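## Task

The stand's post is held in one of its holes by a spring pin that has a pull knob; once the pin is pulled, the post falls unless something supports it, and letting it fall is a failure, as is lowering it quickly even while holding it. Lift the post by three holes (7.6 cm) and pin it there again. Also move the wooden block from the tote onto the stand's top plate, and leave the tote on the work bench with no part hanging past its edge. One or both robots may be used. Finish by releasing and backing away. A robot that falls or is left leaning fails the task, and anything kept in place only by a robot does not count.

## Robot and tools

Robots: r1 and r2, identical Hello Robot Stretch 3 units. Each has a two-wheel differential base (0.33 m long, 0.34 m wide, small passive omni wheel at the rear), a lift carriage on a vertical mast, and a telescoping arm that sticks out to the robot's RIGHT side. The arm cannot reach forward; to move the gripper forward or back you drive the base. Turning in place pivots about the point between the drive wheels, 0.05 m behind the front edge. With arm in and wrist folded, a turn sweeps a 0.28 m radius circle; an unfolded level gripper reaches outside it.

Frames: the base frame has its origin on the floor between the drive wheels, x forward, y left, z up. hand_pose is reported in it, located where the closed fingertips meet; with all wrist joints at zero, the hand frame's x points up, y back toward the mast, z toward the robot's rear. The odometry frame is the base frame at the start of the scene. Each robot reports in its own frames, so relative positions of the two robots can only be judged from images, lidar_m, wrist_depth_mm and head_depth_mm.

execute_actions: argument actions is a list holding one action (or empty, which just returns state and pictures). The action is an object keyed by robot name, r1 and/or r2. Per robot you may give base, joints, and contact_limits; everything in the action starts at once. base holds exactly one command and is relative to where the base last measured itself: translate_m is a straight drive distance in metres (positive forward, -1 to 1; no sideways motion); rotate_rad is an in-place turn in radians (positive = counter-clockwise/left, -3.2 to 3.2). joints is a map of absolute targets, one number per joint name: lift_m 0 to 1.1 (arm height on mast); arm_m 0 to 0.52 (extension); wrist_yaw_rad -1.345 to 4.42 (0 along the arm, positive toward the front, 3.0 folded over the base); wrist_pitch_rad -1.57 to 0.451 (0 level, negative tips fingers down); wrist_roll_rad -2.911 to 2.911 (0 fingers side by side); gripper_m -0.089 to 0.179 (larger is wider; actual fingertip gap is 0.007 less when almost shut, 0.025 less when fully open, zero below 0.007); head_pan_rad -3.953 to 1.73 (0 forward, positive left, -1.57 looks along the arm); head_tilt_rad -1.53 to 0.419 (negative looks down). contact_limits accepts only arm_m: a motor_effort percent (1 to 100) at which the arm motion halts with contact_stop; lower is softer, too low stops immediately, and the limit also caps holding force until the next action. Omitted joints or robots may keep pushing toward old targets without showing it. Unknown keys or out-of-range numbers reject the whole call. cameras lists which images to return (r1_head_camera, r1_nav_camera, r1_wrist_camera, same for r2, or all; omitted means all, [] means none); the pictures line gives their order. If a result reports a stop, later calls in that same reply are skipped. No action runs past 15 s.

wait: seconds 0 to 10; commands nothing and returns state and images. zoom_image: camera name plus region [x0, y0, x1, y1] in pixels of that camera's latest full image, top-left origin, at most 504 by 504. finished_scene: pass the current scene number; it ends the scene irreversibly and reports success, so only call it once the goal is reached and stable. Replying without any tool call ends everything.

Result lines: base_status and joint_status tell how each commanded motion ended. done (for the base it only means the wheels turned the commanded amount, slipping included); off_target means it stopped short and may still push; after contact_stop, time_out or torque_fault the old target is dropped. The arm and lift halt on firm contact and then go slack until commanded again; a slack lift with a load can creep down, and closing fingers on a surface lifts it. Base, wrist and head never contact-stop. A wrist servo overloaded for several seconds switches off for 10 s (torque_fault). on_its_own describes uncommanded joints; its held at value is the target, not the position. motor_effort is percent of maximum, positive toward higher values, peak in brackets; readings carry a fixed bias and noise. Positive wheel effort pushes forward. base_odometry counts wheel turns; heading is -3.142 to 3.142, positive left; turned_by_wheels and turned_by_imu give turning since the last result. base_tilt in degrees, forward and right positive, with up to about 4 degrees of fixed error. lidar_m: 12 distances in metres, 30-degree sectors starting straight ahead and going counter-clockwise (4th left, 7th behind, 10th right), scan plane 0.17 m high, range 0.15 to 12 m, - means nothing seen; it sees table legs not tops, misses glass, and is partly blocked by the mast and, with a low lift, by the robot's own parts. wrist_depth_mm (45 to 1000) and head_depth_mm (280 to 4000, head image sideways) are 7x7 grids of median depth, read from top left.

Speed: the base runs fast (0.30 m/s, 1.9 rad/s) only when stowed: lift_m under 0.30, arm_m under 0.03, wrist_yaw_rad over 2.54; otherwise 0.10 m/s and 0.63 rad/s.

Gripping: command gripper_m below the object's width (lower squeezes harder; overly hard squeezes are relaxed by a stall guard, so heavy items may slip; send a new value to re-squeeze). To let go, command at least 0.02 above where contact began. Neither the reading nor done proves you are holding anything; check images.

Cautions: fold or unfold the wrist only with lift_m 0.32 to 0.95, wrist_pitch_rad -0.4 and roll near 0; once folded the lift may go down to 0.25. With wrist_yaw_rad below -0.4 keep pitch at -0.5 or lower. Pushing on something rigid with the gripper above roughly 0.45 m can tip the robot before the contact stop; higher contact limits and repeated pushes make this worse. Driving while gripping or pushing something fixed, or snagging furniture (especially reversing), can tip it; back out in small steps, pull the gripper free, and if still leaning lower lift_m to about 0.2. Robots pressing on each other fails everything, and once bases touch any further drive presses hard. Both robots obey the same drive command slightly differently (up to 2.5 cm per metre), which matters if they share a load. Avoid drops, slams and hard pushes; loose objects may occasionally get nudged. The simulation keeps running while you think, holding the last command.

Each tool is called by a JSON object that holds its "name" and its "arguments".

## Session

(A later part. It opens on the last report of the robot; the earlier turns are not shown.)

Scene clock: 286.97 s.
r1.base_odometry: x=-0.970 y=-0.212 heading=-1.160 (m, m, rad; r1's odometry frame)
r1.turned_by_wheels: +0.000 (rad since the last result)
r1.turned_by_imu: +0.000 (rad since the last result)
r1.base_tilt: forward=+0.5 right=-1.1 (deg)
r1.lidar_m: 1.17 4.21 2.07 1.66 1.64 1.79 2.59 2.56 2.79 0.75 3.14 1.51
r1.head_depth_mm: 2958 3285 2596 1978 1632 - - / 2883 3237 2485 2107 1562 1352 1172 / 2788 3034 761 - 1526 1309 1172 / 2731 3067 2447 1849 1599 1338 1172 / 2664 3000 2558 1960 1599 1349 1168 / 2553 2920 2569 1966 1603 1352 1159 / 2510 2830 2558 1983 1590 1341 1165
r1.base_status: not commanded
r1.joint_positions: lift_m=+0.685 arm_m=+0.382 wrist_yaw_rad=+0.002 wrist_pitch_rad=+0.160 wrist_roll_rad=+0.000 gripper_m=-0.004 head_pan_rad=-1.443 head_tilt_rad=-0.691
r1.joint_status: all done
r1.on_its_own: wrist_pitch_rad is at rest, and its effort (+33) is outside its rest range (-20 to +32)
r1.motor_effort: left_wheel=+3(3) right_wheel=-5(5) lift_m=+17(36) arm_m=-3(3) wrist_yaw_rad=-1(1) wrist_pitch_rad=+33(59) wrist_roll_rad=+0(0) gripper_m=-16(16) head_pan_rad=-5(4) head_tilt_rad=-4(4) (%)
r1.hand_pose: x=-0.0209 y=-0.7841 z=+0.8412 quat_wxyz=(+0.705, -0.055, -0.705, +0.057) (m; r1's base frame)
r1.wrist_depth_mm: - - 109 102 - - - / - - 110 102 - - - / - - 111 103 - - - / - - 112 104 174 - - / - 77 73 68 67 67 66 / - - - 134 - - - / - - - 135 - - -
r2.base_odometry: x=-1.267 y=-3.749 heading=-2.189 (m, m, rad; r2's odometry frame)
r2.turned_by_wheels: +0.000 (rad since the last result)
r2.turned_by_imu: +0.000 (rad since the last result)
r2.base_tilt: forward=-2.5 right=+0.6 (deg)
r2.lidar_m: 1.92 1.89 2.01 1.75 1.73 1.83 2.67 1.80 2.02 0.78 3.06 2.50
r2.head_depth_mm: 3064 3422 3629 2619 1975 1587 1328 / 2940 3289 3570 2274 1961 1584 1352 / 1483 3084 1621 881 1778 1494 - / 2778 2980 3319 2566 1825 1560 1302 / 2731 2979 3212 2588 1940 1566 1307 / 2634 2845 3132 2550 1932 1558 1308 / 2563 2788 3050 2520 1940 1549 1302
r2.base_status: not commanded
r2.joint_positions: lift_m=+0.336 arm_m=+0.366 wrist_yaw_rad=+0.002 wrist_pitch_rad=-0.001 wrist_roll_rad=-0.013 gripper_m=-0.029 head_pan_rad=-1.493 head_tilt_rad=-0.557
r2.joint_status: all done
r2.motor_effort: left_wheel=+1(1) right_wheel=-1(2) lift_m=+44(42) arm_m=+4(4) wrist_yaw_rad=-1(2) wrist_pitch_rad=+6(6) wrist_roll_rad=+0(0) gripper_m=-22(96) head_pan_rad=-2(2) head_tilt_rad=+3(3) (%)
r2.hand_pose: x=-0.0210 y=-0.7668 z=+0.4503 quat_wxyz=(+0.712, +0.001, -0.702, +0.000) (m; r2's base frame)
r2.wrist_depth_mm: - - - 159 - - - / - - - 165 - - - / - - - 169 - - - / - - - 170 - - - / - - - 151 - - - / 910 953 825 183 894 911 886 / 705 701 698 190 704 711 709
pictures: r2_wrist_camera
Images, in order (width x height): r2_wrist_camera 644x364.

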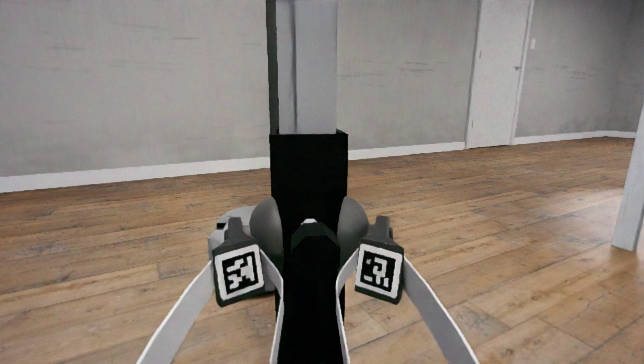

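{"name": "execute_actions", "arguments": {"actions": [{"r1":{"joints":{"lift_m":0.66,"gripper_m":0.07}}}], "cameras": []}}

{"name": "execute_actions", "arguments": {"actions": [{"r1":{"joints":{"arm_m":0.2,"lift_m":0.6}}}], "cameras": []}}

{"name": "execute_actions", "arguments": {"actions": [{"r1":{"base":{"rotate_rad":-0.45},"joints":{"wrist_yaw_rad":1.8,"wrist_pitch_rad":-0.6,"lift_m":0.57,"gripper_m":0.02}}}], "cameras": []}}

{"name": "execute_actions", "arguments": {"actions": [{"r1":{"base":{"translate_m":0.36},"joints":{"arm_m":0.3}}}], "cameras": ["r1_head_camera","r2_head_camera"]}}

Scene clock: 324.93 s.
r1.base_odometry: x=-0.970 y=-0.212 heading=-1.160 (m, m, rad; r1's odometry frame)
r1.turned_by_wheels: +0.000 (rad since the last result)
r1.turned_by_imu: -0.001 (rad since the last result)
r1.base_tilt: forward=+0.5 right=-1.2 (deg)
r1.lidar_m: 1.16 4.25 2.06 1.66 1.64 1.79 2.58 2.56 2.79 0.75 3.12 1.51
r1.head_depth_mm: 2992 3342 2618 1987 1597 1390 - / 2845 3193 2492 2083 1523 1357 1168 / 2756 3050 759 1275 1524 1313 1171 / 2740 3010 2464 1865 1607 1336 1165 / 2678 2986 2570 1954 1608 1348 1167 / 2585 2901 2541 1964 1590 1347 1162 / 2543 2806 2552 1958 1596 1348 1158
r1.base_status: not commanded
r1.joint_positions: lift_m=+0.661 arm_m=+0.382 wrist_yaw_rad=+0.002 wrist_pitch_rad=+0.203 wrist_roll_rad=+0.000 gripper_m=+0.070 head_pan_rad=-1.443 head_tilt_rad=-0.691
r1.joint_status: all done
r1.motor_effort: left_wheel=+2(2) right_wheel=-3(5) lift_m=+15(14) arm_m=-3(3) wrist_yaw_rad=-1(2) wrist_pitch_rad=+9(33) wrist_roll_rad=+0(0) gripper_m=+0(78) head_pan_rad=-4(3) head_tilt_rad=-5(5) (%)
r1.hand_pose: x=-0.0209 y=-0.7831 z=+0.8274 quat_wxyz=(+0.704, -0.071, -0.703, +0.072) (m; r1's base frame)
r1.wrist_depth_mm: - - 116 108 - - - / - - 117 108 - - - / - - 117 107 - - - / - 72 72 136 - - - / - - - 137 - - - / - - - 137 - - - / - - - 136 - - -
r2.base_odometry: x=-1.267 y=-3.749 heading=-2.189 (m, m, rad; r2's odometry frame)
r2.turned_by_wheels: +0.000 (rad since the last result)
r2.turned_by_imu: +0.000 (rad since the last result)
r2.base_tilt: forward=-2.3 right=+0.5 (deg)
r2.lidar_m: 1.93 1.89 2.01 1.75 1.74 1.83 2.67 1.80 2.01 0.78 3.07 2.50
r2.head_depth_mm: 3105 3405 3620 2620 1979 1581 1326 / 2977 3322 3569 2281 1976 1570 1350 / 1489 3112 1717 882 1766 1490 - / 2791 3035 3327 2572 1818 1571 1305 / 2728 2917 3233 2559 1950 1565 1310 / 2653 2854 3138 2559 1940 1561 1307 / 2544 2784 3056 2540 1938 1559 1301
r2.base_status: not commanded
r2.joint_positions: lift_m=+0.336 arm_m=+0.366 wrist_yaw_rad=+0.002 wrist_pitch_rad=-0.001 wrist_roll_rad=-0.013 gripper_m=-0.023 head_pan_rad=-1.493 head_tilt_rad=-0.557
r2.joint_status: not commanded
r2.on_its_own: gripper_m is held at -0.024, not at your -0.030, by its stall guard, which is not easing now
r2.motor_effort: left_wheel=+1(1) right_wheel=-2(1) lift_m=+43(42) arm_m=+4(4) wrist_yaw_rad=+0(2) wrist_pitch_rad=+7(6) wrist_roll_rad=+0(0) gripper_m=-20(20) head_pan_rad=-2(2) head_tilt_rad=+4(4) (%)
r2.hand_pose: x=-0.0210 y=-0.7668 z=+0.4503 quat_wxyz=(+0.712, +0.001, -0.702, +0.000) (m; r2's base frame)
r2.wrist_depth_mm: - - - 159 - - - / - - - 165 - - - / - - - 168 - - - / - - - 169 - - - / - - - 151 - - - / 913 908 819 183 886 917 912 / 723 707 694 191 714 712 727
pictures: none
No camera images: the call's "cameras" was empty. Leave "cameras" out to get every camera's image.

Scene clock: 327.53 s.
r1.base_odometry: x=-0.970 y=-0.212 heading=-1.160 (m, m, rad; r1's odometry frame)
r1.turned_by_wheels: +0.000 (rad since the last result)
r1.turned_by_imu: +0.000 (rad since the last result)
r1.base_tilt: forward=+0.6 right=-1.2 (deg)
r1.lidar_m: 1.16 4.25 2.06 1.66 1.64 1.79 2.59 2.56 2.79 0.75 3.13 1.51
r1.head_depth_mm: 2968 3287 2624 1992 1606 1373 1187 / 2896 3227 2480 1997 1611 - 1147 / 2756 3070 760 1233 1567 - 1171 / 2739 3052 2442 1843 1592 1349 1169 / 2654 2992 2528 1979 1599 1350 1164 / 2572 2903 2561 1972 1598 1354 1159 / 2526 2808 2528 1945 1589 1347 1166
r1.base_status: not commanded
r1.joint_positions: lift_m=+0.601 arm_m=+0.200 wrist_yaw_rad=+0.001 wrist_pitch_rad=+0.202 wrist_roll_rad=+0.000 gripper_m=+0.070 head_pan_rad=-1.443 head_tilt_rad=-0.691
r1.joint_status: all done
r1.motor_effort: left_wheel=+2(2) right_wheel=-4(3) lift_m=+15(15) arm_m=-4(4) wrist_yaw_rad=+0(1) wrist_pitch_rad=+10(10) wrist_roll_rad=+0(0) gripper_m=+0(0) head_pan_rad=-4(4) head_tilt_rad=-4(4) (%)
r1.hand_pose: x=-0.0213 y=-0.6012 z=+0.7670 quat_wxyz=(+0.704, -0.071, -0.703, +0.071) (m; r1's base frame)
r1.wrist_depth_mm: - - - 299 - - - / - - - 296 - - - / - - - 321 - - - / - - - - - - - / - - - - - - - / - - - - - - - / - - - 617 - - -
r2.base_odometry: x=-1.267 y=-3.749 heading=-2.189 (m, m, rad; r2's odometry frame)
r2.turned_by_wheels: +0.000 (rad since the last result)
r2.turned_by_imu: +0.000 (rad since the last result)
r2.base_tilt: forward=-2.5 right=+0.6 (deg)
r2.lidar_m: 1.92 1.89 2.01 1.75 1.73 1.83 2.67 1.80 2.02 0.78 3.06 2.49
r2.head_depth_mm: 3098 3436 3633 2606 1972 1572 1325 / 2969 3278 3557 2285 1974 1576 1355 / 1480 3156 1648 877 1781 1490 - / 2817 3052 3159 2593 1825 1563 1306 / 2694 2966 3238 2552 1942 1565 1310 / 2664 2898 3131 2549 1944 1563 1305 / 2573 2805 3020 2553 1930 1566 1307
r2.base_status: not commanded
r2.joint_positions: lift_m=+0.336 arm_m=+0.366 wrist_yaw_rad=+0.002 wrist_pitch_rad=-0.001 wrist_roll_rad=-0.013 gripper_m=-0.023 head_pan_rad=-1.493 head_tilt_rad=-0.557
r2.joint_status: not commanded
r2.on_its_own: gripper_m is held at -0.024, not at your -0.030, by its stall guard, which is not easing now
r2.motor_effort: left_wheel=+1(1) right_wheel=-1(2) lift_m=+42(42) arm_m=+4(4) wrist_yaw_rad=-1(1) wrist_pitch_rad=+6(7) wrist_roll_rad=+0(1) gripper_m=-20(20) head_pan_rad=-2(2) head_tilt_rad=+3(4) (%)
r2.hand_pose: x=-0.0210 y=-0.7668 z=+0.4503 quat_wxyz=(+0.712, +0.001, -0.702, +0.000) (m; r2's base frame)
r2.wrist_depth_mm: - - - 159 - - - / - - - 164 - - - / - - - 168 - - - / - - - 169 - - - / - - - 151 - - - / 900 901 829 184 894 892 909 / 711 715 707 192 715 709 732
pictures: none
No camera images: the call's "cameras" was empty. Leave "cameras" out to get every camera's image.

Scene clock: 329.43 s.
r1.base_odometry: x=-0.970 y=-0.212 heading=-1.610 (m, m, rad; r1's odometry frame)
r1.turned_by_wheels: -0.450 (rad since the last result)
r1.turned_by_imu: -0.452 (rad since the last result)
r1.base_tilt: forward=+0.5 right=-1.1 (deg)
r1.lidar_m: 1.51 1.17 3.61 1.96 1.64 1.64 1.85 2.57 2.56 2.89 0.75 3.13
r1.head_depth_mm: 2461 2670 2607 1985 1615 1356 1174 / 2670 2904 2556 1980 1619 1389 1168 / 2962 3217 2581 1987 1612 - 1168 / 3239 3470 2573 1977 1597 1390 1146 / 3276 3398 2573 1980 1603 1352 1149 / 3037 3250 2437 1766 1473 1303 1145 / 2801 3041 728 1699 1604 1344 1165
r1.base_status: done
r1.joint_positions: lift_m=+0.571 arm_m=+0.200 wrist_yaw_rad=+1.798 wrist_pitch_rad=-0.612 wrist_roll_rad=+0.000 gripper_m=+0.020 head_pan_rad=-1.443 head_tilt_rad=-0.691
r1.joint_status: all done
r1.motor_effort: left_wheel=+3(6) right_wheel=-4(8) lift_m=+14(15) arm_m=-3(3) wrist_yaw_rad=+2(1) wrist_pitch_rad=+7(9) wrist_roll_rad=+0(0) gripper_m=+1(79) head_pan_rad=-5(4) head_tilt_rad=-5(4) (%)
r1.hand_pose: x=+0.1695 y=-0.3013 z=+0.5422 quat_wxyz=(+0.587, +0.660, -0.253, +0.395) (m; r1's base frame)
r1.wrist_depth_mm: - - - - - - - / - - - - - - - / - - - - - - - / - - 989 969 961 928 911 / 915 882 866 856 849 808 810 / 793 763 766 747 - 727 708 / 701 697 672 674 661 650 639
r2.base_odometry: x=-1.267 y=-3.749 heading=-2.189 (m, m, rad; r2's odometry frame)
r2.turned_by_wheels: +0.000 (rad since the last result)
r2.turned_by_imu: +0.000 (rad since the last result)
r2.base_tilt: forward=-2.4 right=+0.5 (deg)
r2.lidar_m: 1.92 1.89 2.01 1.75 1.73 1.83 2.67 1.80 2.02 0.78 3.07 2.50
r2.head_depth_mm: 3108 3441 3629 2623 1973 1591 1329 / 2958 3271 3542 2265 1961 1580 1353 / 2811 3163 1766 879 1780 1494 - / 2807 3064 1707 2271 1845 1572 1301 / 2694 2951 3231 2579 1947 1570 1303 / 2647 2887 3135 2564 1939 1561 1309 / 2574 2802 3047 2529 1944 1552 1302
r2.base_status: not commanded
r2.joint_positions: lift_m=+0.336 arm_m=+0.366 wrist_yaw_rad=+0.002 wrist_pitch_rad=-0.001 wrist_roll_rad=-0.013 gripper_m=-0.023 head_pan_rad=-1.493 head_tilt_rad=-0.557
r2.joint_status: not commanded
r2.on_its_own: gripper_m is held at -0.024, not at your -0.030, by its stall guard, which is not easing now
r2.motor_effort: left_wheel=+1(1) right_wheel=-1(2) lift_m=+44(42) arm_m=+4(4) wrist_yaw_rad=-2(1) wrist_pitch_rad=+6(7) wrist_roll_rad=+0(0) gripper_m=-20(20) head_pan_rad=-2(2) head_tilt_rad=+4(4) (%)
r2.hand_pose: x=-0.0210 y=-0.7668 z=+0.4503 quat_wxyz=(+0.712, +0.001, -0.702, +0.000) (m; r2's base frame)
r2.wrist_depth_mm: - - 573 159 - - - / - - - 165 - - - / - - - 168 - - - / - - - 169 - - - / - - - 151 - - - / 891 913 851 184 887 912 893 / 700 709 707 191 716 707 716
pictures: none
No camera images: the call's "cameras" was empty. Leave "cameras" out to get every camera's image.

Scene clock: 334.20 s.
r1.base_odometry: x=-0.984 y=-0.571 heading=-1.610 (m, m, rad; r1's odometry frame)
r1.turned_by_wheels: +0.000 (rad since the last result)
r1.turned_by_imu: -0.001 (rad since the last result)
r1.base_tilt: forward=+0.5 right=-1.2 (deg)
r1.lidar_m: 1.15 0.86 4.24 2.28 1.91 1.91 2.15 2.81 2.80 0.68 2.87 2.87
r1.head_depth_mm: 2679 2911 2605 1994 1620 1364 1198 / 2902 3155 2369 1865 1697 1333 1175 / 3235 3479 748 860 1126 1276 1169 / 3256 3485 2586 1680 1600 1284 1156 / 2924 3181 1600 1719 1613 1365 1164 / 2726 3072 2472 1966 1599 1346 1163 / 2552 2810 2579 1975 1594 1343 1160
r1.base_status: done
r1.joint_positions: lift_m=+0.571 arm_m=+0.300 wrist_yaw_rad=+1.799 wrist_pitch_rad=-0.612 wrist_roll_rad=+0.000 gripper_m=+0.020 head_pan_rad=-1.443 head_tilt_rad=-0.691
r1.joint_status: all done
r1.motor_effort: left_wheel=+3(6) right_wheel=-4(5) lift_m=+14(15) arm_m=+3(4) wrist_yaw_rad=+1(2) wrist_pitch_rad=+7(7) wrist_roll_rad=+0(0) gripper_m=+0(0) head_pan_rad=-3(5) head_tilt_rad=-4(4) (%)
r1.hand_pose: x=+0.1695 y=-0.4005 z=+0.5422 quat_wxyz=(+0.587, +0.660, -0.252, +0.395) (m; r1's base frame)
r1.wrist_depth_mm: - - - - - - - / - - - - - - - / - - - - - - - / - - 992 956 957 919 922 / 895 880 867 859 840 815 810 / 810 775 765 741 - 713 718 / 697 693 682 675 652 639 636
r2.base_odometry: x=-1.267 y=-3.749 heading=-2.189 (m, m, rad; r2's odometry frame)
r2.turned_by_wheels: +0.000 (rad since the last result)
r2.turned_by_imu: +0.000 (rad since the last result)
r2.base_tilt: forward=-2.4 right=+0.6 (deg)
r2.lidar_m: 1.93 1.89 2.01 1.75 1.73 1.83 2.67 1.81 2.02 0.78 3.07 2.49
r2.head_depth_mm: 3110 3353 1525 2415 1786 1573 1323 / 2999 3290 3488 1092 1726 1574 1349 / 2912 3176 3432 878 1774 1496 - / 2784 3072 3296 2585 1963 1565 1305 / 2731 2960 3242 2559 1956 1559 1316 / 2634 2876 3120 2575 1940 1558 1308 / 2580 2802 3030 2541 1927 1546 1305
r2.base_status: not commanded
r2.joint_positions: lift_m=+0.336 arm_m=+0.366 wrist_yaw_rad=+0.002 wrist_pitch_rad=-0.001 wrist_roll_rad=-0.013 gripper_m=-0.023 head_pan_rad=-1.493 head_tilt_rad=-0.557
r2.joint_status: not commanded
r2.on_its_own: gripper_m is held at -0.024, not at your -0.030, by its stall guard, which is not easing now
r2.motor_effort: left_wheel=+1(1) right_wheel=-2(1) lift_m=+43(42) arm_m=+4(4) wrist_yaw_rad=-1(1) wrist_pitch_rad=+7(7) wrist_roll_rad=+0(0) gripper_m=-20(20) head_pan_rad=-3(2) head_tilt_rad=+4(3) (%)
r2.hand_pose: x=-0.0210 y=-0.7668 z=+0.4503 quat_wxyz=(+0.712, +0.001, -0.702, +0.000) (m; r2's base frame)
r2.wrist_depth_mm: - - - 159 848 371 - / - - - 166 - - - / - - - 168 - - - / - - - 169 - - - / - - - 151 - - - / 890 897 869 183 855 931 922 / 708 726 709 191 716 717 705
pictures: r1_head_camera (sideways: a quarter turn clockwise sets it upright), r2_head_camera (sideways: a quarter turn clockwise sets it upright)
Images, in order (width x height): r1_head_camera 896x504, r2_head_camera 896x504.

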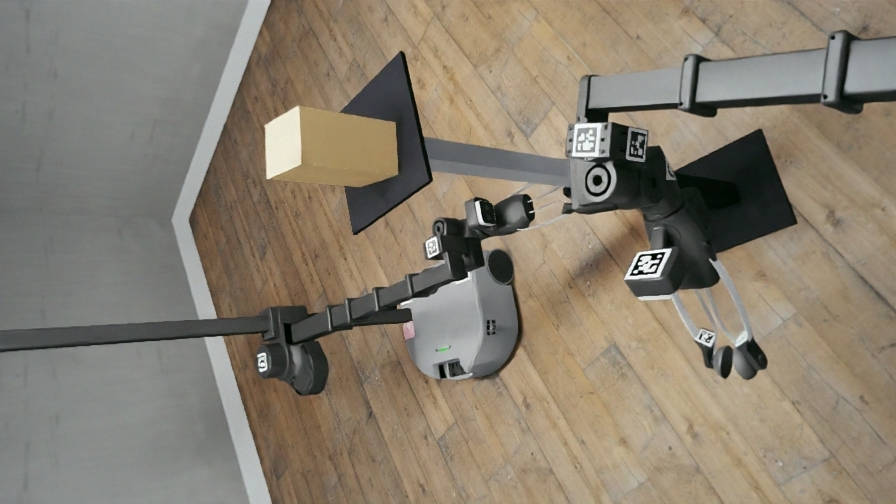

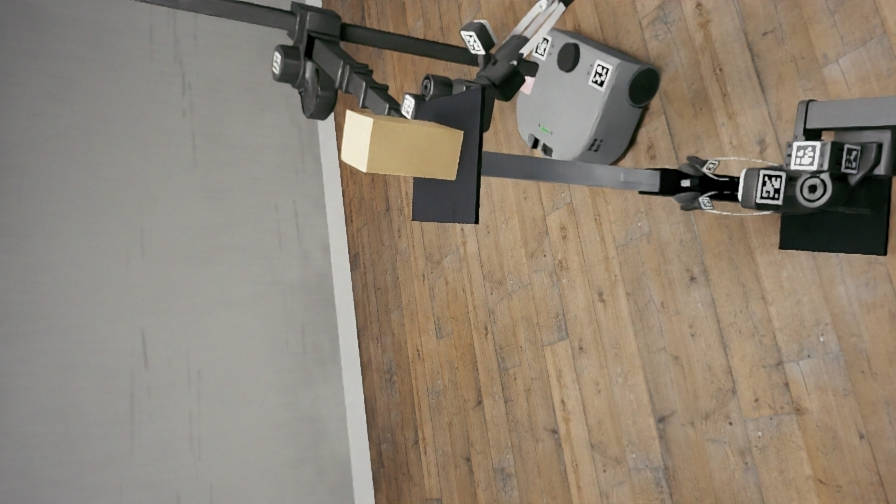

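{"name": "execute_actions", "arguments": {"actions": [{"r1":{"joints":{"arm_m":0.48,"wrist_pitch_rad":-0.45},"contact_limits":{"arm_m":12}}}], "cameras": ["r1_head_camera","r2_head_camera","r2_nav_camera"]}}

Scene clock: 346.87 s.
r1.base_odometry: x=-0.984 y=-0.571 heading=-1.610 (m, m, rad; r1's odometry frame)
r1.turned_by_wheels: +0.000 (rad since the last result)
r1.turned_by_imu: -0.001 (rad since the last result)
r1.base_tilt: forward=+0.5 right=-1.2 (deg)
r1.lidar_m: 1.15 0.86 4.24 2.28 1.91 1.91 2.15 2.82 2.80 0.68 2.87 2.86
r1.head_depth_mm: 2700 2912 2576 1987 1613 1354 1170 / 2964 3170 794 1925 1645 1356 1168 / 3197 3489 740 826 1106 1282 1168 / 3189 3486 2547 1690 1515 1345 1164 / 2891 3190 1596 1716 1635 1339 1165 / 2746 3035 2443 1959 1602 1352 1162 / 2594 2786 2529 1972 1597 1348 1158
r1.base_status: not commanded
r1.joint_positions: lift_m=+0.570 arm_m=+0.459 wrist_yaw_rad=+1.796 wrist_pitch_rad=-0.469 wrist_roll_rad=+0.000 gripper_m=+0.020 head_pan_rad=-1.443 head_tilt_rad=-0.693
r1.joint_status: arm_m contact_stop (moved +0.159 of +0.180); the others done
r1.on_its_own: arm_m is slack since a contact_stop, until your next command for it (your +0.480 is given up)
r1.motor_effort: left_wheel=+2(2) right_wheel=-4(5) lift_m=+16(17) arm_m=+0(15) wrist_yaw_rad=+2(6) wrist_pitch_rad=+11(11) wrist_roll_rad=+0(0) gripper_m=+0(0) head_pan_rad=-4(4) head_tilt_rad=-4(4) (%)
r1.contact_limits: arm_m 12 (drawing in: default 22, maximum 35; extending or still: default 30, maximum 49)
r1.hand_pose: x=+0.1908 y=-0.5550 z=+0.5717 quat_wxyz=(+0.557, +0.640, -0.300, +0.435) (m; r1's base frame)
r1.wrist_depth_mm: - - - - - - - / - - - - - - - / - - - - - - - / - - - - - - - / - - 989 995 983 933 899 / 872 857 856 843 - 801 798 / 770 750 728 730 711 704 699
r2.base_odometry: x=-1.267 y=-3.749 heading=-2.189 (m, m, rad; r2's odometry frame)
r2.turned_by_wheels: +0.000 (rad since the last result)
r2.turned_by_imu: +0.000 (rad since the last result)
r2.base_tilt: forward=-2.3 right=+0.5 (deg)
r2.lidar_m: 1.92 1.89 2.01 1.75 1.73 1.82 2.67 1.80 2.02 0.78 3.07 2.50
r2.head_depth_mm: 3090 3359 1529 2486 1779 1589 1324 / 2986 3274 3403 974 1660 1578 1354 / 2887 3189 3431 877 1768 1493 - / 2810 3018 3323 2585 1946 1572 1312 / 2735 2979 3202 2568 1936 1571 1311 / 2637 2839 3120 2539 1951 1562 1305 / 2583 2777 3016 2560 1940 1563 1299
r2.base_status: not commanded
r2.joint_positions: lift_m=+0.336 arm_m=+0.366 wrist_yaw_rad=+0.002 wrist_pitch_rad=-0.001 wrist_roll_rad=-0.013 gripper_m=-0.023 head_pan_rad=-1.493 head_tilt_rad=-0.557
r2.joint_status: not commanded
r2.on_its_own: gripper_m is held at -0.024, not at your -0.030, by its stall guard, which is not easing now
r2.motor_effort: left_wheel=+1(1) right_wheel=-1(1) lift_m=+43(42) arm_m=+4(4) wrist_yaw_rad=-1(0) wrist_pitch_rad=+6(6) wrist_roll_rad=+0(0) gripper_m=-20(20) head_pan_rad=-3(3) head_tilt_rad=+4(3) (%)
r2.hand_pose: x=-0.0210 y=-0.7668 z=+0.4503 quat_wxyz=(+0.712, +0.001, -0.702, +0.000) (m; r2's base frame)
r2.wrist_depth_mm: - - - 158 - - - / - - - 165 - - - / - - - 169 - - - / - - - 170 - - - / - - - 151 - - - / 904 885 848 184 835 888 935 / 724 711 720 191 714 712 715
pictures: r1_head_camera (sideways: a quarter turn clockwise sets it upright), r2_head_camera (sideways: a quarter turn clockwise sets it upright), r2_nav_camera (sideways: a quarter turn counterclockwise sets it upright)
Images, in order (width x height): r1_head_camera 896x504, r2_head_camera 896x504, r2_nav_camera 672x504.

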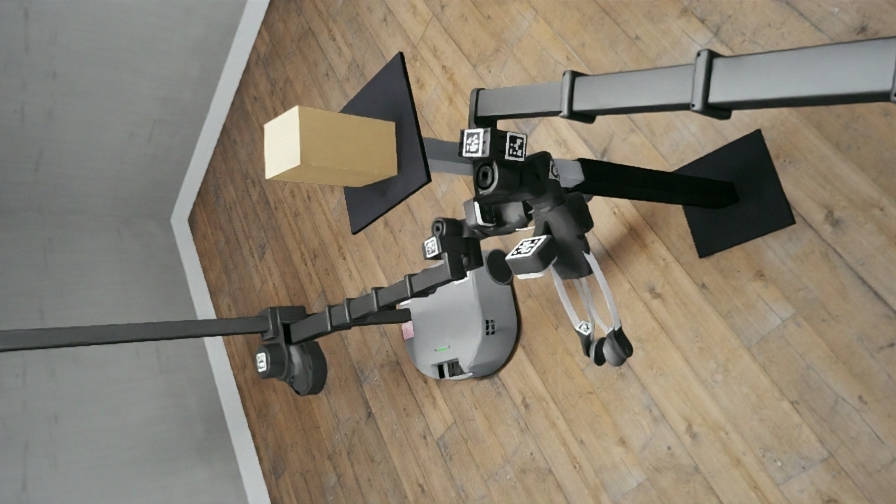

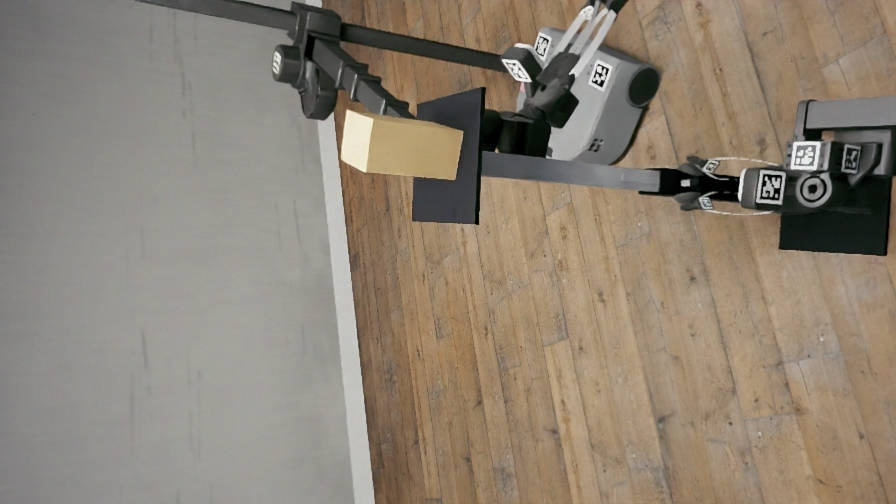

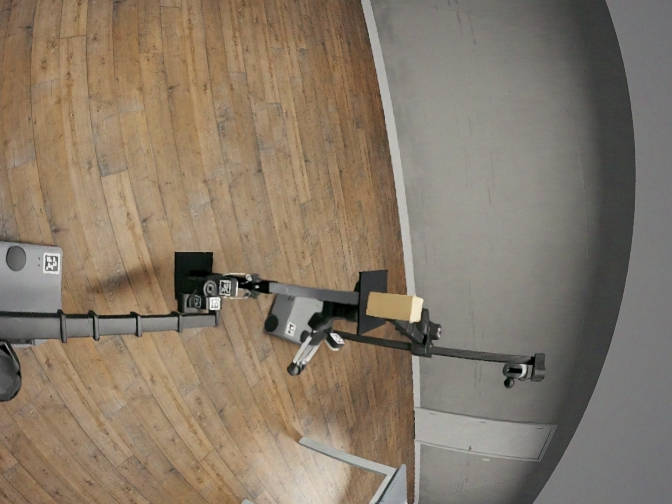

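{"name": "execute_actions", "arguments": {"actions": [{"r1":{"joints":{"arm_m":0.43,"wrist_pitch_rad":-0.4,"wrist_yaw_rad":3.0,"lift_m":0.6}}}], "cameras": []}}

{"name": "execute_actions", "arguments": {"actions": [{"r1":{"joints":{"arm_m":0.485},"contact_limits":{"arm_m":10}}}], "cameras": ["r1_head_camera","r2_head_camera"]}}

Scene clock: 366.10 s.
r1.base_odometry: x=-0.984 y=-0.571 heading=-1.610 (m, m, rad; r1's odometry frame)
r1.turned_by_wheels: +0.000 (rad since the last result)
r1.turned_by_imu: -0.001 (rad since the last result)
r1.base_tilt: forward=+0.6 right=-1.2 (deg)
r1.lidar_m: 1.15 0.86 4.23 2.28 1.92 1.91 2.15 2.81 2.80 0.68 2.87 2.86
r1.head_depth_mm: 2661 2900 2588 1992 1602 1370 1193 / 2899 3158 798 1909 1603 1360 1168 / 3183 3403 748 819 1544 1279 1169 / 3211 3460 2568 1680 1615 1341 1170 / 2936 3149 1600 1725 1602 1350 1168 / 2744 3057 2457 1954 1593 1341 1166 / 2586 2812 2525 1970 1595 1337 1162
r1.base_status: not commanded
r1.joint_positions: lift_m=+0.599 arm_m=+0.430 wrist_yaw_rad=+2.998 wrist_pitch_rad=-0.419 wrist_roll_rad=+0.000 gripper_m=+0.020 head_pan_rad=-1.443 head_tilt_rad=-0.693
r1.joint_status: all done
r1.motor_effort: left_wheel=+1(2) right_wheel=-2(4) lift_m=+33(34) arm_m=-3(3) wrist_yaw_rad=+1(4) wrist_pitch_rad=+11(14) wrist_roll_rad=+0(0) gripper_m=+0(1) head_pan_rad=-3(4) head_tilt_rad=-4(4) (%)
r1.hand_pose: x=+0.0108 y=-0.3534 z=+0.6118 quat_wxyz=(+0.197, +0.700, +0.097, +0.679) (m; r1's base frame)
r1.wrist_depth_mm: - - - - - - - / - - - - - - - / - - - - - - - / - - - - - - - / - - - - - - - / 971 952 - - - 866 863 / 834 813 - - 766 761 744
r2.base_odometry: x=-1.267 y=-3.749 heading=-2.189 (m, m, rad; r2's odometry frame)
r2.turned_by_wheels: +0.000 (rad since the last result)
r2.turned_by_imu: +0.000 (rad since the last result)
r2.base_tilt: forward=-2.3 right=+0.5 (deg)
r2.lidar_m: 1.93 1.89 2.02 1.76 1.74 1.83 2.66 1.80 2.02 0.78 3.07 2.49
r2.head_depth_mm: 3108 3403 1515 2495 1845 1579 1323 / 2959 3314 1532 955 1700 1579 1353 / 2918 3181 3380 879 1772 1492 - / 2816 3071 3345 2576 1956 1567 1306 / 2730 2937 3208 2548 1935 1569 1313 / 2646 2887 3144 2557 1930 1561 1306 / 2552 2783 3038 2564 1933 1550 1299
r2.base_status: not commanded
r2.joint_positions: lift_m=+0.336 arm_m=+0.366 wrist_yaw_rad=+0.002 wrist_pitch_rad=-0.001 wrist_roll_rad=-0.013 gripper_m=-0.023 head_pan_rad=-1.493 head_tilt_rad=-0.557
r2.joint_status: not commanded
r2.on_its_own: gripper_m is held at -0.024, not at your -0.030, by its stall guard, which is not easing now
r2.motor_effort: left_wheel=+1(1) right_wheel=-1(1) lift_m=+43(42) arm_m=+4(4) wrist_yaw_rad=-1(1) wrist_pitch_rad=+6(6) wrist_roll_rad=+0(0) gripper_m=-20(20) head_pan_rad=-2(2) head_tilt_rad=+4(4) (%)
r2.hand_pose: x=-0.0210 y=-0.7668 z=+0.4503 quat_wxyz=(+0.712, +0.001, -0.702, +0.000) (m; r2's base frame)
r2.wrist_depth_mm: - - - 159 842 - - / - - - 165 - - - / - - - 169 - - - / - - - 169 - - - / - - - 150 - - - / 905 909 859 184 846 897 914 / 708 733 714 192 702 714 725
pictures: none
No camera images: the call's "cameras" was empty. Leave "cameras" out to get every camera's image.

Scene clock: 367.63 s.
r1.base_odometry: x=-0.984 y=-0.571 heading=-1.610 (m, m, rad; r1's odometry frame)
r1.turned_by_wheels: +0.000 (rad since the last result)
r1.turned_by_imu: +0.000 (rad since the last result)
r1.base_tilt: forward=+0.5 right=-1.2 (deg)
r1.lidar_m: 1.15 0.86 4.22 2.29 1.92 1.91 2.16 2.81 2.80 0.68 2.87 2.87
r1.head_depth_mm: 2700 2896 2588 1987 1620 1366 1190 / 2935 3158 794 1799 1611 1352 1164 / 3223 3407 748 730 1485 1293 1164 / 3225 3444 2536 1705 1618 1338 1163 / 2919 3121 1591 1707 1593 1345 1159 / 2745 2998 2452 1955 1601 1347 1166 / 2569 2832 2523 1980 1597 1340 1170
r1.base_status: not commanded
r1.joint_positions: lift_m=+0.599 arm_m=+0.485 wrist_yaw_rad=+2.998 wrist_pitch_rad=-0.419 wrist_roll_rad=+0.000 gripper_m=+0.020 head_pan_rad=-1.443 head_tilt_rad=-0.693
r1.joint_status: all done
r1.motor_effort: left_wheel=+1(1) right_wheel=-3(3) lift_m=+33(33) arm_m=+4(5) wrist_yaw_rad=+1(1) wrist_pitch_rad=+11(11) wrist_roll_rad=+0(0) gripper_m=+0(0) head_pan_rad=-4(4) head_tilt_rad=-4(3) (%)
r1.contact_limits: arm_m 10 (drawing in: default 22, maximum 35; extending or still: default 30, maximum 49)
r1.hand_pose: x=+0.0108 y=-0.4077 z=+0.6118 quat_wxyz=(+0.197, +0.700, +0.098, +0.679) (m; r1's base frame)
r1.wrist_depth_mm: - - - - - - - / - - - - - - - / - - - - - - - / - - - - - - - / - - - - - - - / 959 936 - - - 874 863 / 829 817 - - 779 767 749
r2.base_odometry: x=-1.267 y=-3.749 heading=-2.189 (m, m, rad; r2's odometry frame)
r2.turned_by_wheels: +0.000 (rad since the last result)
r2.turned_by_imu: +0.000 (rad since the last result)
r2.base_tilt: forward=-2.3 right=+0.5 (deg)
r2.lidar_m: 1.92 1.89 2.01 1.75 1.73 1.83 2.66 1.80 2.02 0.78 3.07 2.50
r2.head_depth_mm: 3077 3377 1522 2492 1846 1577 1326 / 2978 3287 1539 925 1665 1576 1347 / 2907 3156 3405 879 1779 1489 - / 2803 3050 3336 2588 1939 1562 1300 / 2736 2956 3173 2562 1942 1566 1312 / 2658 2895 3156 2548 1945 1556 1312 / 2574 2770 3055 2539 1956 1556 1309
r2.base_status: not commanded
r2.joint_positions: lift_m=+0.336 arm_m=+0.366 wrist_yaw_rad=+0.002 wrist_pitch_rad=-0.001 wrist_roll_rad=-0.013 gripper_m=-0.023 head_pan_rad=-1.493 head_tilt_rad=-0.557
r2.joint_status: not commanded
r2.on_its_own: gripper_m is held at -0.024, not at your -0.030, by its stall guard, which is not easing now
r2.motor_effort: left_wheel=+1(1) right_wheel=-1(1) lift_m=+43(42) arm_m=+4(4) wrist_yaw_rad=-1(1) wrist_pitch_rad=+7(7) wrist_roll_rad=+0(0) gripper_m=-20(20) head_pan_rad=-3(2) head_tilt_rad=+4(4) (%)
r2.hand_pose: x=-0.0210 y=-0.7668 z=+0.4503 quat_wxyz=(+0.712, +0.001, -0.702, +0.000) (m; r2's base frame)
r2.wrist_depth_mm: - - - 159 - - - / - - - 164 - - - / - - - 168 - - - / - - - 168 - - - / - - - 150 - - - / 893 870 849 183 827 903 905 / 711 720 701 191 704 705 729
pictures: r1_head_camera (sideways: a quarter turn clockwise sets it upright), r2_head_camera (sideways: a quarter turn clockwise sets it upright)
Images, in order (width x height): r1_head_camera 896x504, r2_head_camera 896x504.

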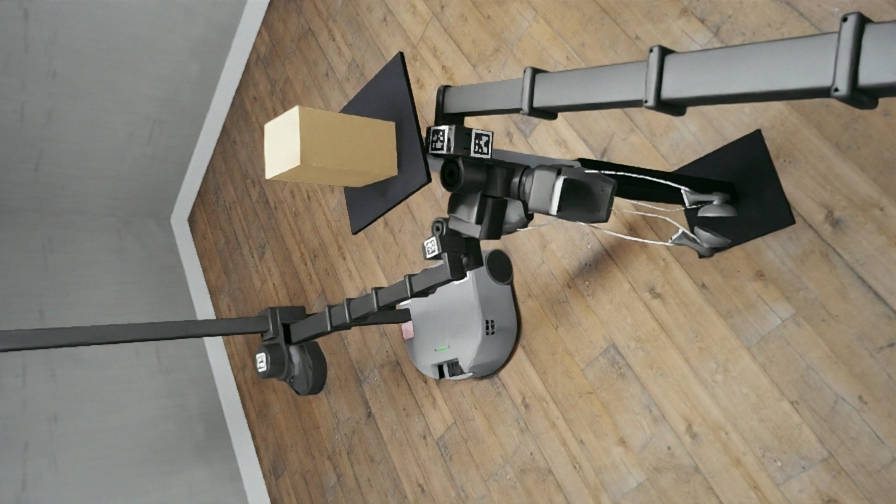

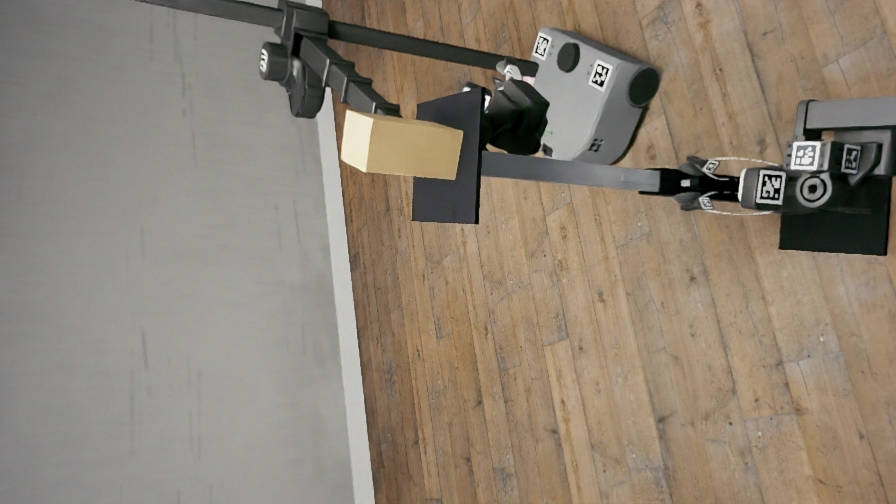

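{"name": "execute_actions", "arguments": {"actions": [{"r1":{"joints":{"arm_m":0.5,"lift_m":0.625},"contact_limits":{"arm_m":10}}}], "cameras": []}}

{"name": "execute_actions", "arguments": {"actions": [{"r1":{"joints":{"lift_m":0.634}}}], "cameras": ["r1_head_camera"]}}

Scene clock: 373.90 s.
r1.base_odometry: x=-0.984 y=-0.571 heading=-1.610 (m, m, rad; r1's odometry frame)
r1.turned_by_wheels: +0.000 (rad since the last result)
r1.turned_by_imu: -0.001 (rad since the last result)
r1.base_tilt: forward=+0.6 right=-1.1 (deg)
r1.lidar_m: 1.15 0.86 4.24 2.28 1.92 1.91 2.15 2.81 2.80 0.68 2.87 2.86
r1.head_depth_mm: 2684 2918 2575 1977 1615 1354 - / 2891 3179 795 1269 1596 1338 1162 / 3232 3438 748 729 1492 1288 1165 / 3198 3495 2563 1702 1602 1331 1173 / 2961 3088 1599 1722 1604 1347 1170 / 2753 3087 2442 1977 1596 1343 1167 / 2545 2846 2563 1955 1592 1349 1165
r1.base_status: not commanded
r1.joint_positions: lift_m=+0.624 arm_m=+0.500 wrist_yaw_rad=+2.998 wrist_pitch_rad=-0.419 wrist_roll_rad=+0.000 gripper_m=+0.020 head_pan_rad=-1.443 head_tilt_rad=-0.693
r1.joint_status: all done
r1.motor_effort: left_wheel=+1(0) right_wheel=-3(3) lift_m=+34(35) arm_m=+4(4) wrist_yaw_rad=+1(1) wrist_pitch_rad=+11(11) wrist_roll_rad=+0(0) gripper_m=+0(0) head_pan_rad=-4(4) head_tilt_rad=-3(4) (%)
r1.contact_limits: arm_m 10 (drawing in: default 22, maximum 35; extending or still: default 30, maximum 49)
r1.hand_pose: x=+0.0108 y=-0.4227 z=+0.6368 quat_wxyz=(+0.197, +0.700, +0.098, +0.679) (m; r1's base frame)
r1.wrist_depth_mm: - - - - - - - / - - - - - - - / - - - - - - - / - - - - - - - / - - - - - - - / - 971 - 947 - 914 894 / 839 850 - - 800 796 775
r2.base_odometry: x=-1.267 y=-3.749 heading=-2.189 (m, m, rad; r2's odometry frame)
r2.turned_by_wheels: +0.000 (rad since the last result)
r2.turned_by_imu: +0.000 (rad since the last result)
r2.base_tilt: forward=-2.4 right=+0.6 (deg)
r2.lidar_m: 1.93 1.89 2.02 1.75 1.74 1.83 2.67 1.80 2.02 0.78 3.08 2.50
r2.head_depth_mm: 3104 3359 1535 2503 1840 1578 1326 / 2997 3278 1539 900 1679 1575 1346 / 2882 3212 3398 881 1779 1490 - / 2803 3082 3315 2584 1959 1576 1302 / 2724 2983 3205 2558 1943 1578 1313 / 2622 2864 3166 2565 1934 1560 1307 / 2573 2794 3045 2522 1939 1555 1307
r2.base_status: not commanded
r2.joint_positions: lift_m=+0.336 arm_m=+0.366 wrist_yaw_rad=+0.002 wrist_pitch_rad=-0.001 wrist_roll_rad=-0.013 gripper_m=-0.023 head_pan_rad=-1.493 head_tilt_rad=-0.557
r2.joint_status: not commanded
r2.on_its_own: gripper_m is held at -0.024, not at your -0.030, by its stall guard, which is not easing now
r2.motor_effort: left_wheel=+1(1) right_wheel=-1(1) lift_m=+43(42) arm_m=+4(4) wrist_yaw_rad=-1(1) wrist_pitch_rad=+6(6) wrist_roll_rad=+0(0) gripper_m=-20(20) head_pan_rad=-3(2) head_tilt_rad=+3(4) (%)
r2.hand_pose: x=-0.0210 y=-0.7668 z=+0.4503 quat_wxyz=(+0.712, +0.001, -0.702, +0.000) (m; r2's base frame)
r2.wrist_depth_mm: - - - 158 - - - / - - - 165 - - - / - - - 168 - - - / - - - 169 - - - / - - - 151 - - - / 907 898 849 183 840 939 904 / 701 702 706 190 715 724 702
pictures: none
No camera images: the call's "cameras" was empty. Leave "cameras" out to get every camera's image.

Scene clock: 374.70 s.
r1.base_odometry: x=-0.984 y=-0.571 heading=-1.610 (m, m, rad; r1's odometry frame)
r1.turned_by_wheels: +0.000 (rad since the last result)
r1.turned_by_imu: +0.000 (rad since the last result)
r1.base_tilt: forward=+0.6 right=-1.1 (deg)
r1.lidar_m: 1.15 0.86 4.23 2.28 1.92 1.91 2.15 2.81 2.80 0.68 2.87 2.86
r1.head_depth_mm: 2692 2929 2579 1992 1609 1396 - / 2975 3122 786 1270 1599 1347 1166 / 3177 3436 735 729 1490 1290 1166 / 3202 3458 2550 1692 1603 1327 1167 / 2896 3144 1593 1718 1595 1342 1167 / 2709 3022 2349 1954 1608 1351 1161 / 2564 2836 2541 1959 1601 1335 1166
r1.base_status: not commanded
r1.joint_positions: lift_m=+0.633 arm_m=+0.500 wrist_yaw_rad=+2.998 wrist_pitch_rad=-0.419 wrist_roll_rad=+0.000 gripper_m=+0.020 head_pan_rad=-1.443 head_tilt_rad=-0.693
r1.joint_status: all done
r1.motor_effort: left_wheel=+1(2) right_wheel=-2(3) lift_m=+39(42) arm_m=+4(4) wrist_yaw_rad=+1(1) wrist_pitch_rad=+10(11) wrist_roll_rad=+0(0) gripper_m=+0(0) head_pan_rad=-4(4) head_tilt_rad=-4(4) (%)
r1.hand_pose: x=+0.0108 y=-0.4226 z=+0.6457 quat_wxyz=(+0.196, +0.700, +0.097, +0.679) (m; r1's base frame)
r1.wrist_depth_mm: - - - - - - - / - - - - - - - / - - - - - - - / - - - - - - - / - - - - - - - / - - - 954 - 927 899 / 874 849 - - 814 791 782
r2.base_odometry: x=-1.267 y=-3.749 heading=-2.189 (m, m, rad; r2's odometry frame)
r2.turned_by_wheels: +0.000 (rad since the last result)
r2.turned_by_imu: +0.000 (rad since the last result)
r2.base_tilt: forward=-2.4 right=+0.5 (deg)
r2.lidar_m: 1.92 1.89 2.01 1.75 1.73 1.83 2.67 1.80 2.02 0.78 3.06 2.49
r2.head_depth_mm: 3111 3342 1506 2484 1829 1575 1319 / 3002 3291 1527 893 1722 1580 1352 / 2903 3175 3388 877 1773 1495 - / 2814 3064 3304 2601 1950 1568 1308 / 2729 2973 3212 2583 1932 1564 1307 / 2664 2913 3118 2550 1934 1562 1310 / 2564 2783 3064 2539 1921 1560 1307
r2.base_status: not commanded
r2.joint_positions: lift_m=+0.336 arm_m=+0.366 wrist_yaw_rad=+0.002 wrist_pitch_rad=-0.001 wrist_roll_rad=-0.013 gripper_m=-0.023 head_pan_rad=-1.493 head_tilt_rad=-0.557
r2.joint_status: not commanded
r2.on_its_own: gripper_m is held at -0.024, not at your -0.030, by its stall guard, which is not easing now
r2.motor_effort: left_wheel=+1(1) right_wheel=-2(2) lift_m=+44(42) arm_m=+4(4) wrist_yaw_rad=-1(2) wrist_pitch_rad=+6(6) wrist_roll_rad=+0(0) gripper_m=-20(20) head_pan_rad=-2(3) head_tilt_rad=+3(4) (%)
r2.hand_pose: x=-0.0210 y=-0.7668 z=+0.4503 quat_wxyz=(+0.712, +0.001, -0.702, +0.000) (m; r2's base frame)
r2.wrist_depth_mm: - - - 158 - - - / - - - 165 - - - / - - - 168 - - - / - - - 169 - - - / - - - 150 - - - / 895 900 854 183 875 908 901 / 706 704 729 191 699 705 716
pictures: r1_head_camera (sideways: a quarter turn clockwise sets it upright)
Images, in order (width x height): r1_head_camera 896x504.

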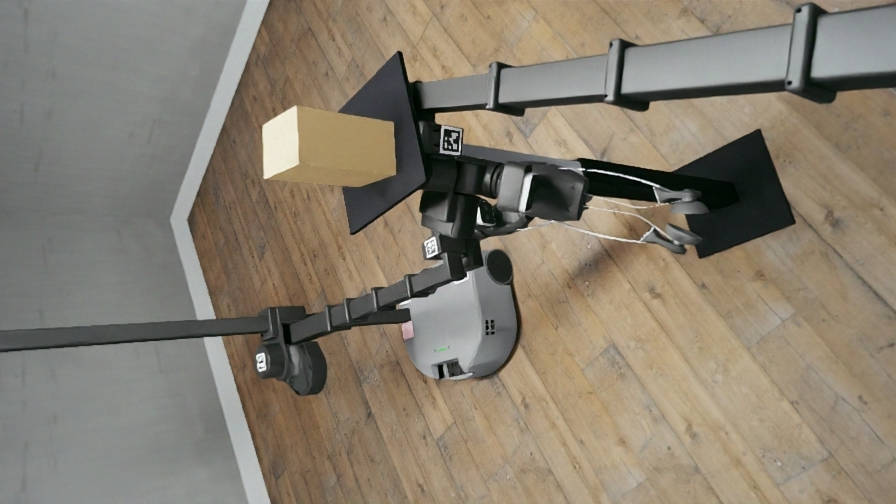

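{"name": "execute_actions", "arguments": {"actions": [{"r2":{"joints":{"arm_m":0.345}}}], "cameras": ["r2_wrist_camera","r2_head_camera"]}}

{"name": "zoom_image", "arguments": {"camera": "r2_head_camera", "region": [620, 110, 800, 260]}}

Scene clock: 381.17 s.
r1.base_odometry: x=-0.984 y=-0.571 heading=-1.610 (m, m, rad; r1's odometry frame)
r1.turned_by_wheels: +0.000 (rad since the last result)
r1.turned_by_imu: -0.001 (rad since the last result)
r1.base_tilt: forward=+0.6 right=-1.1 (deg)
r1.lidar_m: 1.15 0.86 4.23 2.28 1.92 1.91 2.15 2.81 2.80 0.68 2.87 2.86
r1.head_depth_mm: 2729 2883 2595 1979 1605 1383 - / 2902 3178 792 1271 1611 1355 1171 / 3207 3373 735 726 1484 1283 1167 / 3221 3433 2563 1692 1602 1337 1167 / 2965 3110 1582 1722 1604 1346 1166 / 2733 3037 2341 1962 1587 1342 1165 / 2580 2856 2569 1951 1584 1334 1168
r1.base_status: not commanded
r1.joint_positions: lift_m=+0.633 arm_m=+0.500 wrist_yaw_rad=+2.998 wrist_pitch_rad=-0.419 wrist_roll_rad=+0.000 gripper_m=+0.020 head_pan_rad=-1.443 head_tilt_rad=-0.693
r1.joint_status: not commanded
r1.motor_effort: left_wheel=+1(1) right_wheel=-2(2) lift_m=+39(39) arm_m=+4(4) wrist_yaw_rad=+1(1) wrist_pitch_rad=+11(11) wrist_roll_rad=+0(0) gripper_m=+0(1) head_pan_rad=-4(4) head_tilt_rad=-4(4) (%)
r1.hand_pose: x=+0.0108 y=-0.4226 z=+0.6457 quat_wxyz=(+0.196, +0.700, +0.097, +0.679) (m; r1's base frame)
r1.wrist_depth_mm: - - - - - - - / - - - - - - - / - - - - - - - / - - - - - - - / - - - - - - - / - 994 - 945 - 931 910 / 870 859 - - 812 796 796
r2.base_odometry: x=-1.267 y=-3.749 heading=-2.189 (m, m, rad; r2's odometry frame)
r2.turned_by_wheels: +0.000 (rad since the last result)
r2.turned_by_imu: +0.000 (rad since the last result)
r2.base_tilt: forward=-2.3 right=+0.6 (deg)
r2.lidar_m: 1.92 1.89 2.01 1.75 1.73 1.83 2.67 1.80 2.02 0.78 3.07 2.50
r2.head_depth_mm: 3125 3341 1500 2496 1834 1581 1322 / 3008 3315 1515 898 1714 1584 1355 / 2856 3157 3377 880 1772 1481 - / 2826 3077 3323 2584 1940 1567 1303 / 2718 2959 3248 2564 1953 1563 1312 / 2636 2845 3137 2558 1934 1571 1309 / 2561 2799 3072 2545 1941 1565 1306
r2.base_status: not commanded
r2.joint_positions: lift_m=+0.336 arm_m=+0.346 wrist_yaw_rad=-0.002 wrist_pitch_rad=+0.003 wrist_roll_rad=-0.013 gripper_m=-0.023 head_pan_rad=-1.493 head_tilt_rad=-0.556
r2.joint_status: all done
r2.on_its_own: gripper_m is held at -0.024, not at your -0.030, by its stall guard, which is not easing now
r2.motor_effort: left_wheel=+0(1) right_wheel=+0(1) lift_m=+43(43) arm_m=-6(7) wrist_yaw_rad=+1(2) wrist_pitch_rad=+5(7) wrist_roll_rad=+0(0) gripper_m=-18(20) head_pan_rad=-3(2) head_tilt_rad=+3(3) (%)
r2.hand_pose: x=-0.0221 y=-0.7470 z=+0.4512 quat_wxyz=(+0.712, -0.002, -0.702, +0.000) (m; r2's base frame)
r2.wrist_depth_mm: - - - 176 - - - / - - - 183 - - - / - - - 186 - - - / - - - 189 - - - / - - - 159 - - - / 921 905 873 203 832 912 936 / 705 710 714 213 730 718 713
pictures: r2_head_camera (sideways: a quarter turn clockwise sets it upright), r2_wrist_camera
Images, in order (width x height): r2_head_camera 896x504, r2_wrist_camera 644x364.

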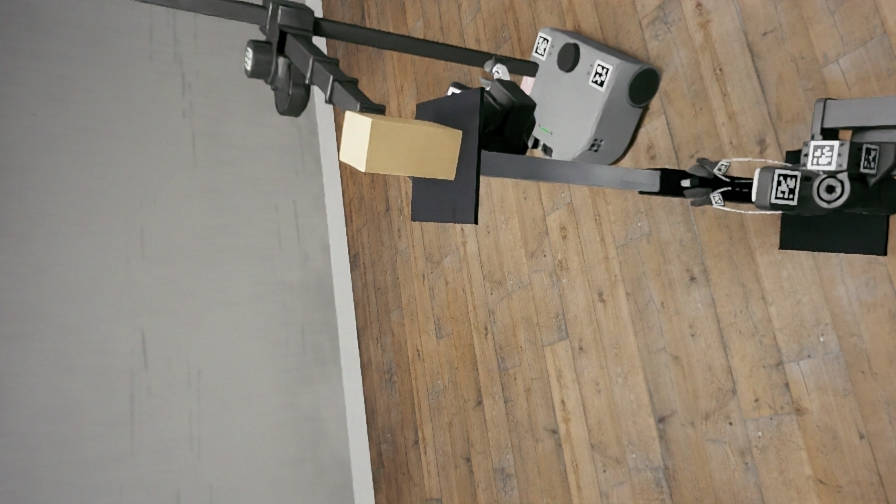

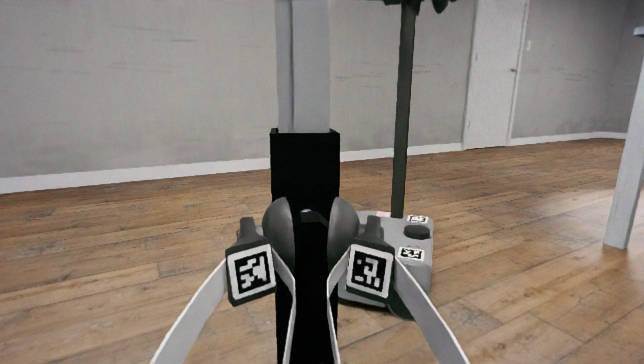

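Region (620, 110, 800, 260) of r2_head_camera's 896x504 image, scaled by 2.800, with more detail than that image has.

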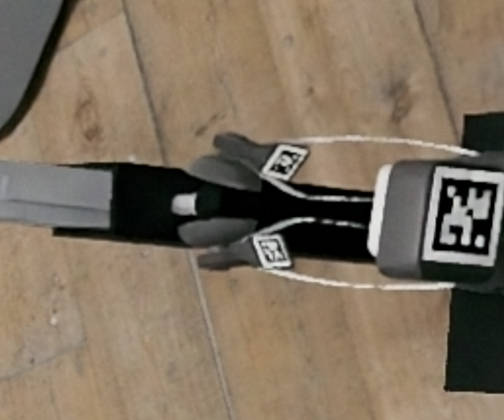

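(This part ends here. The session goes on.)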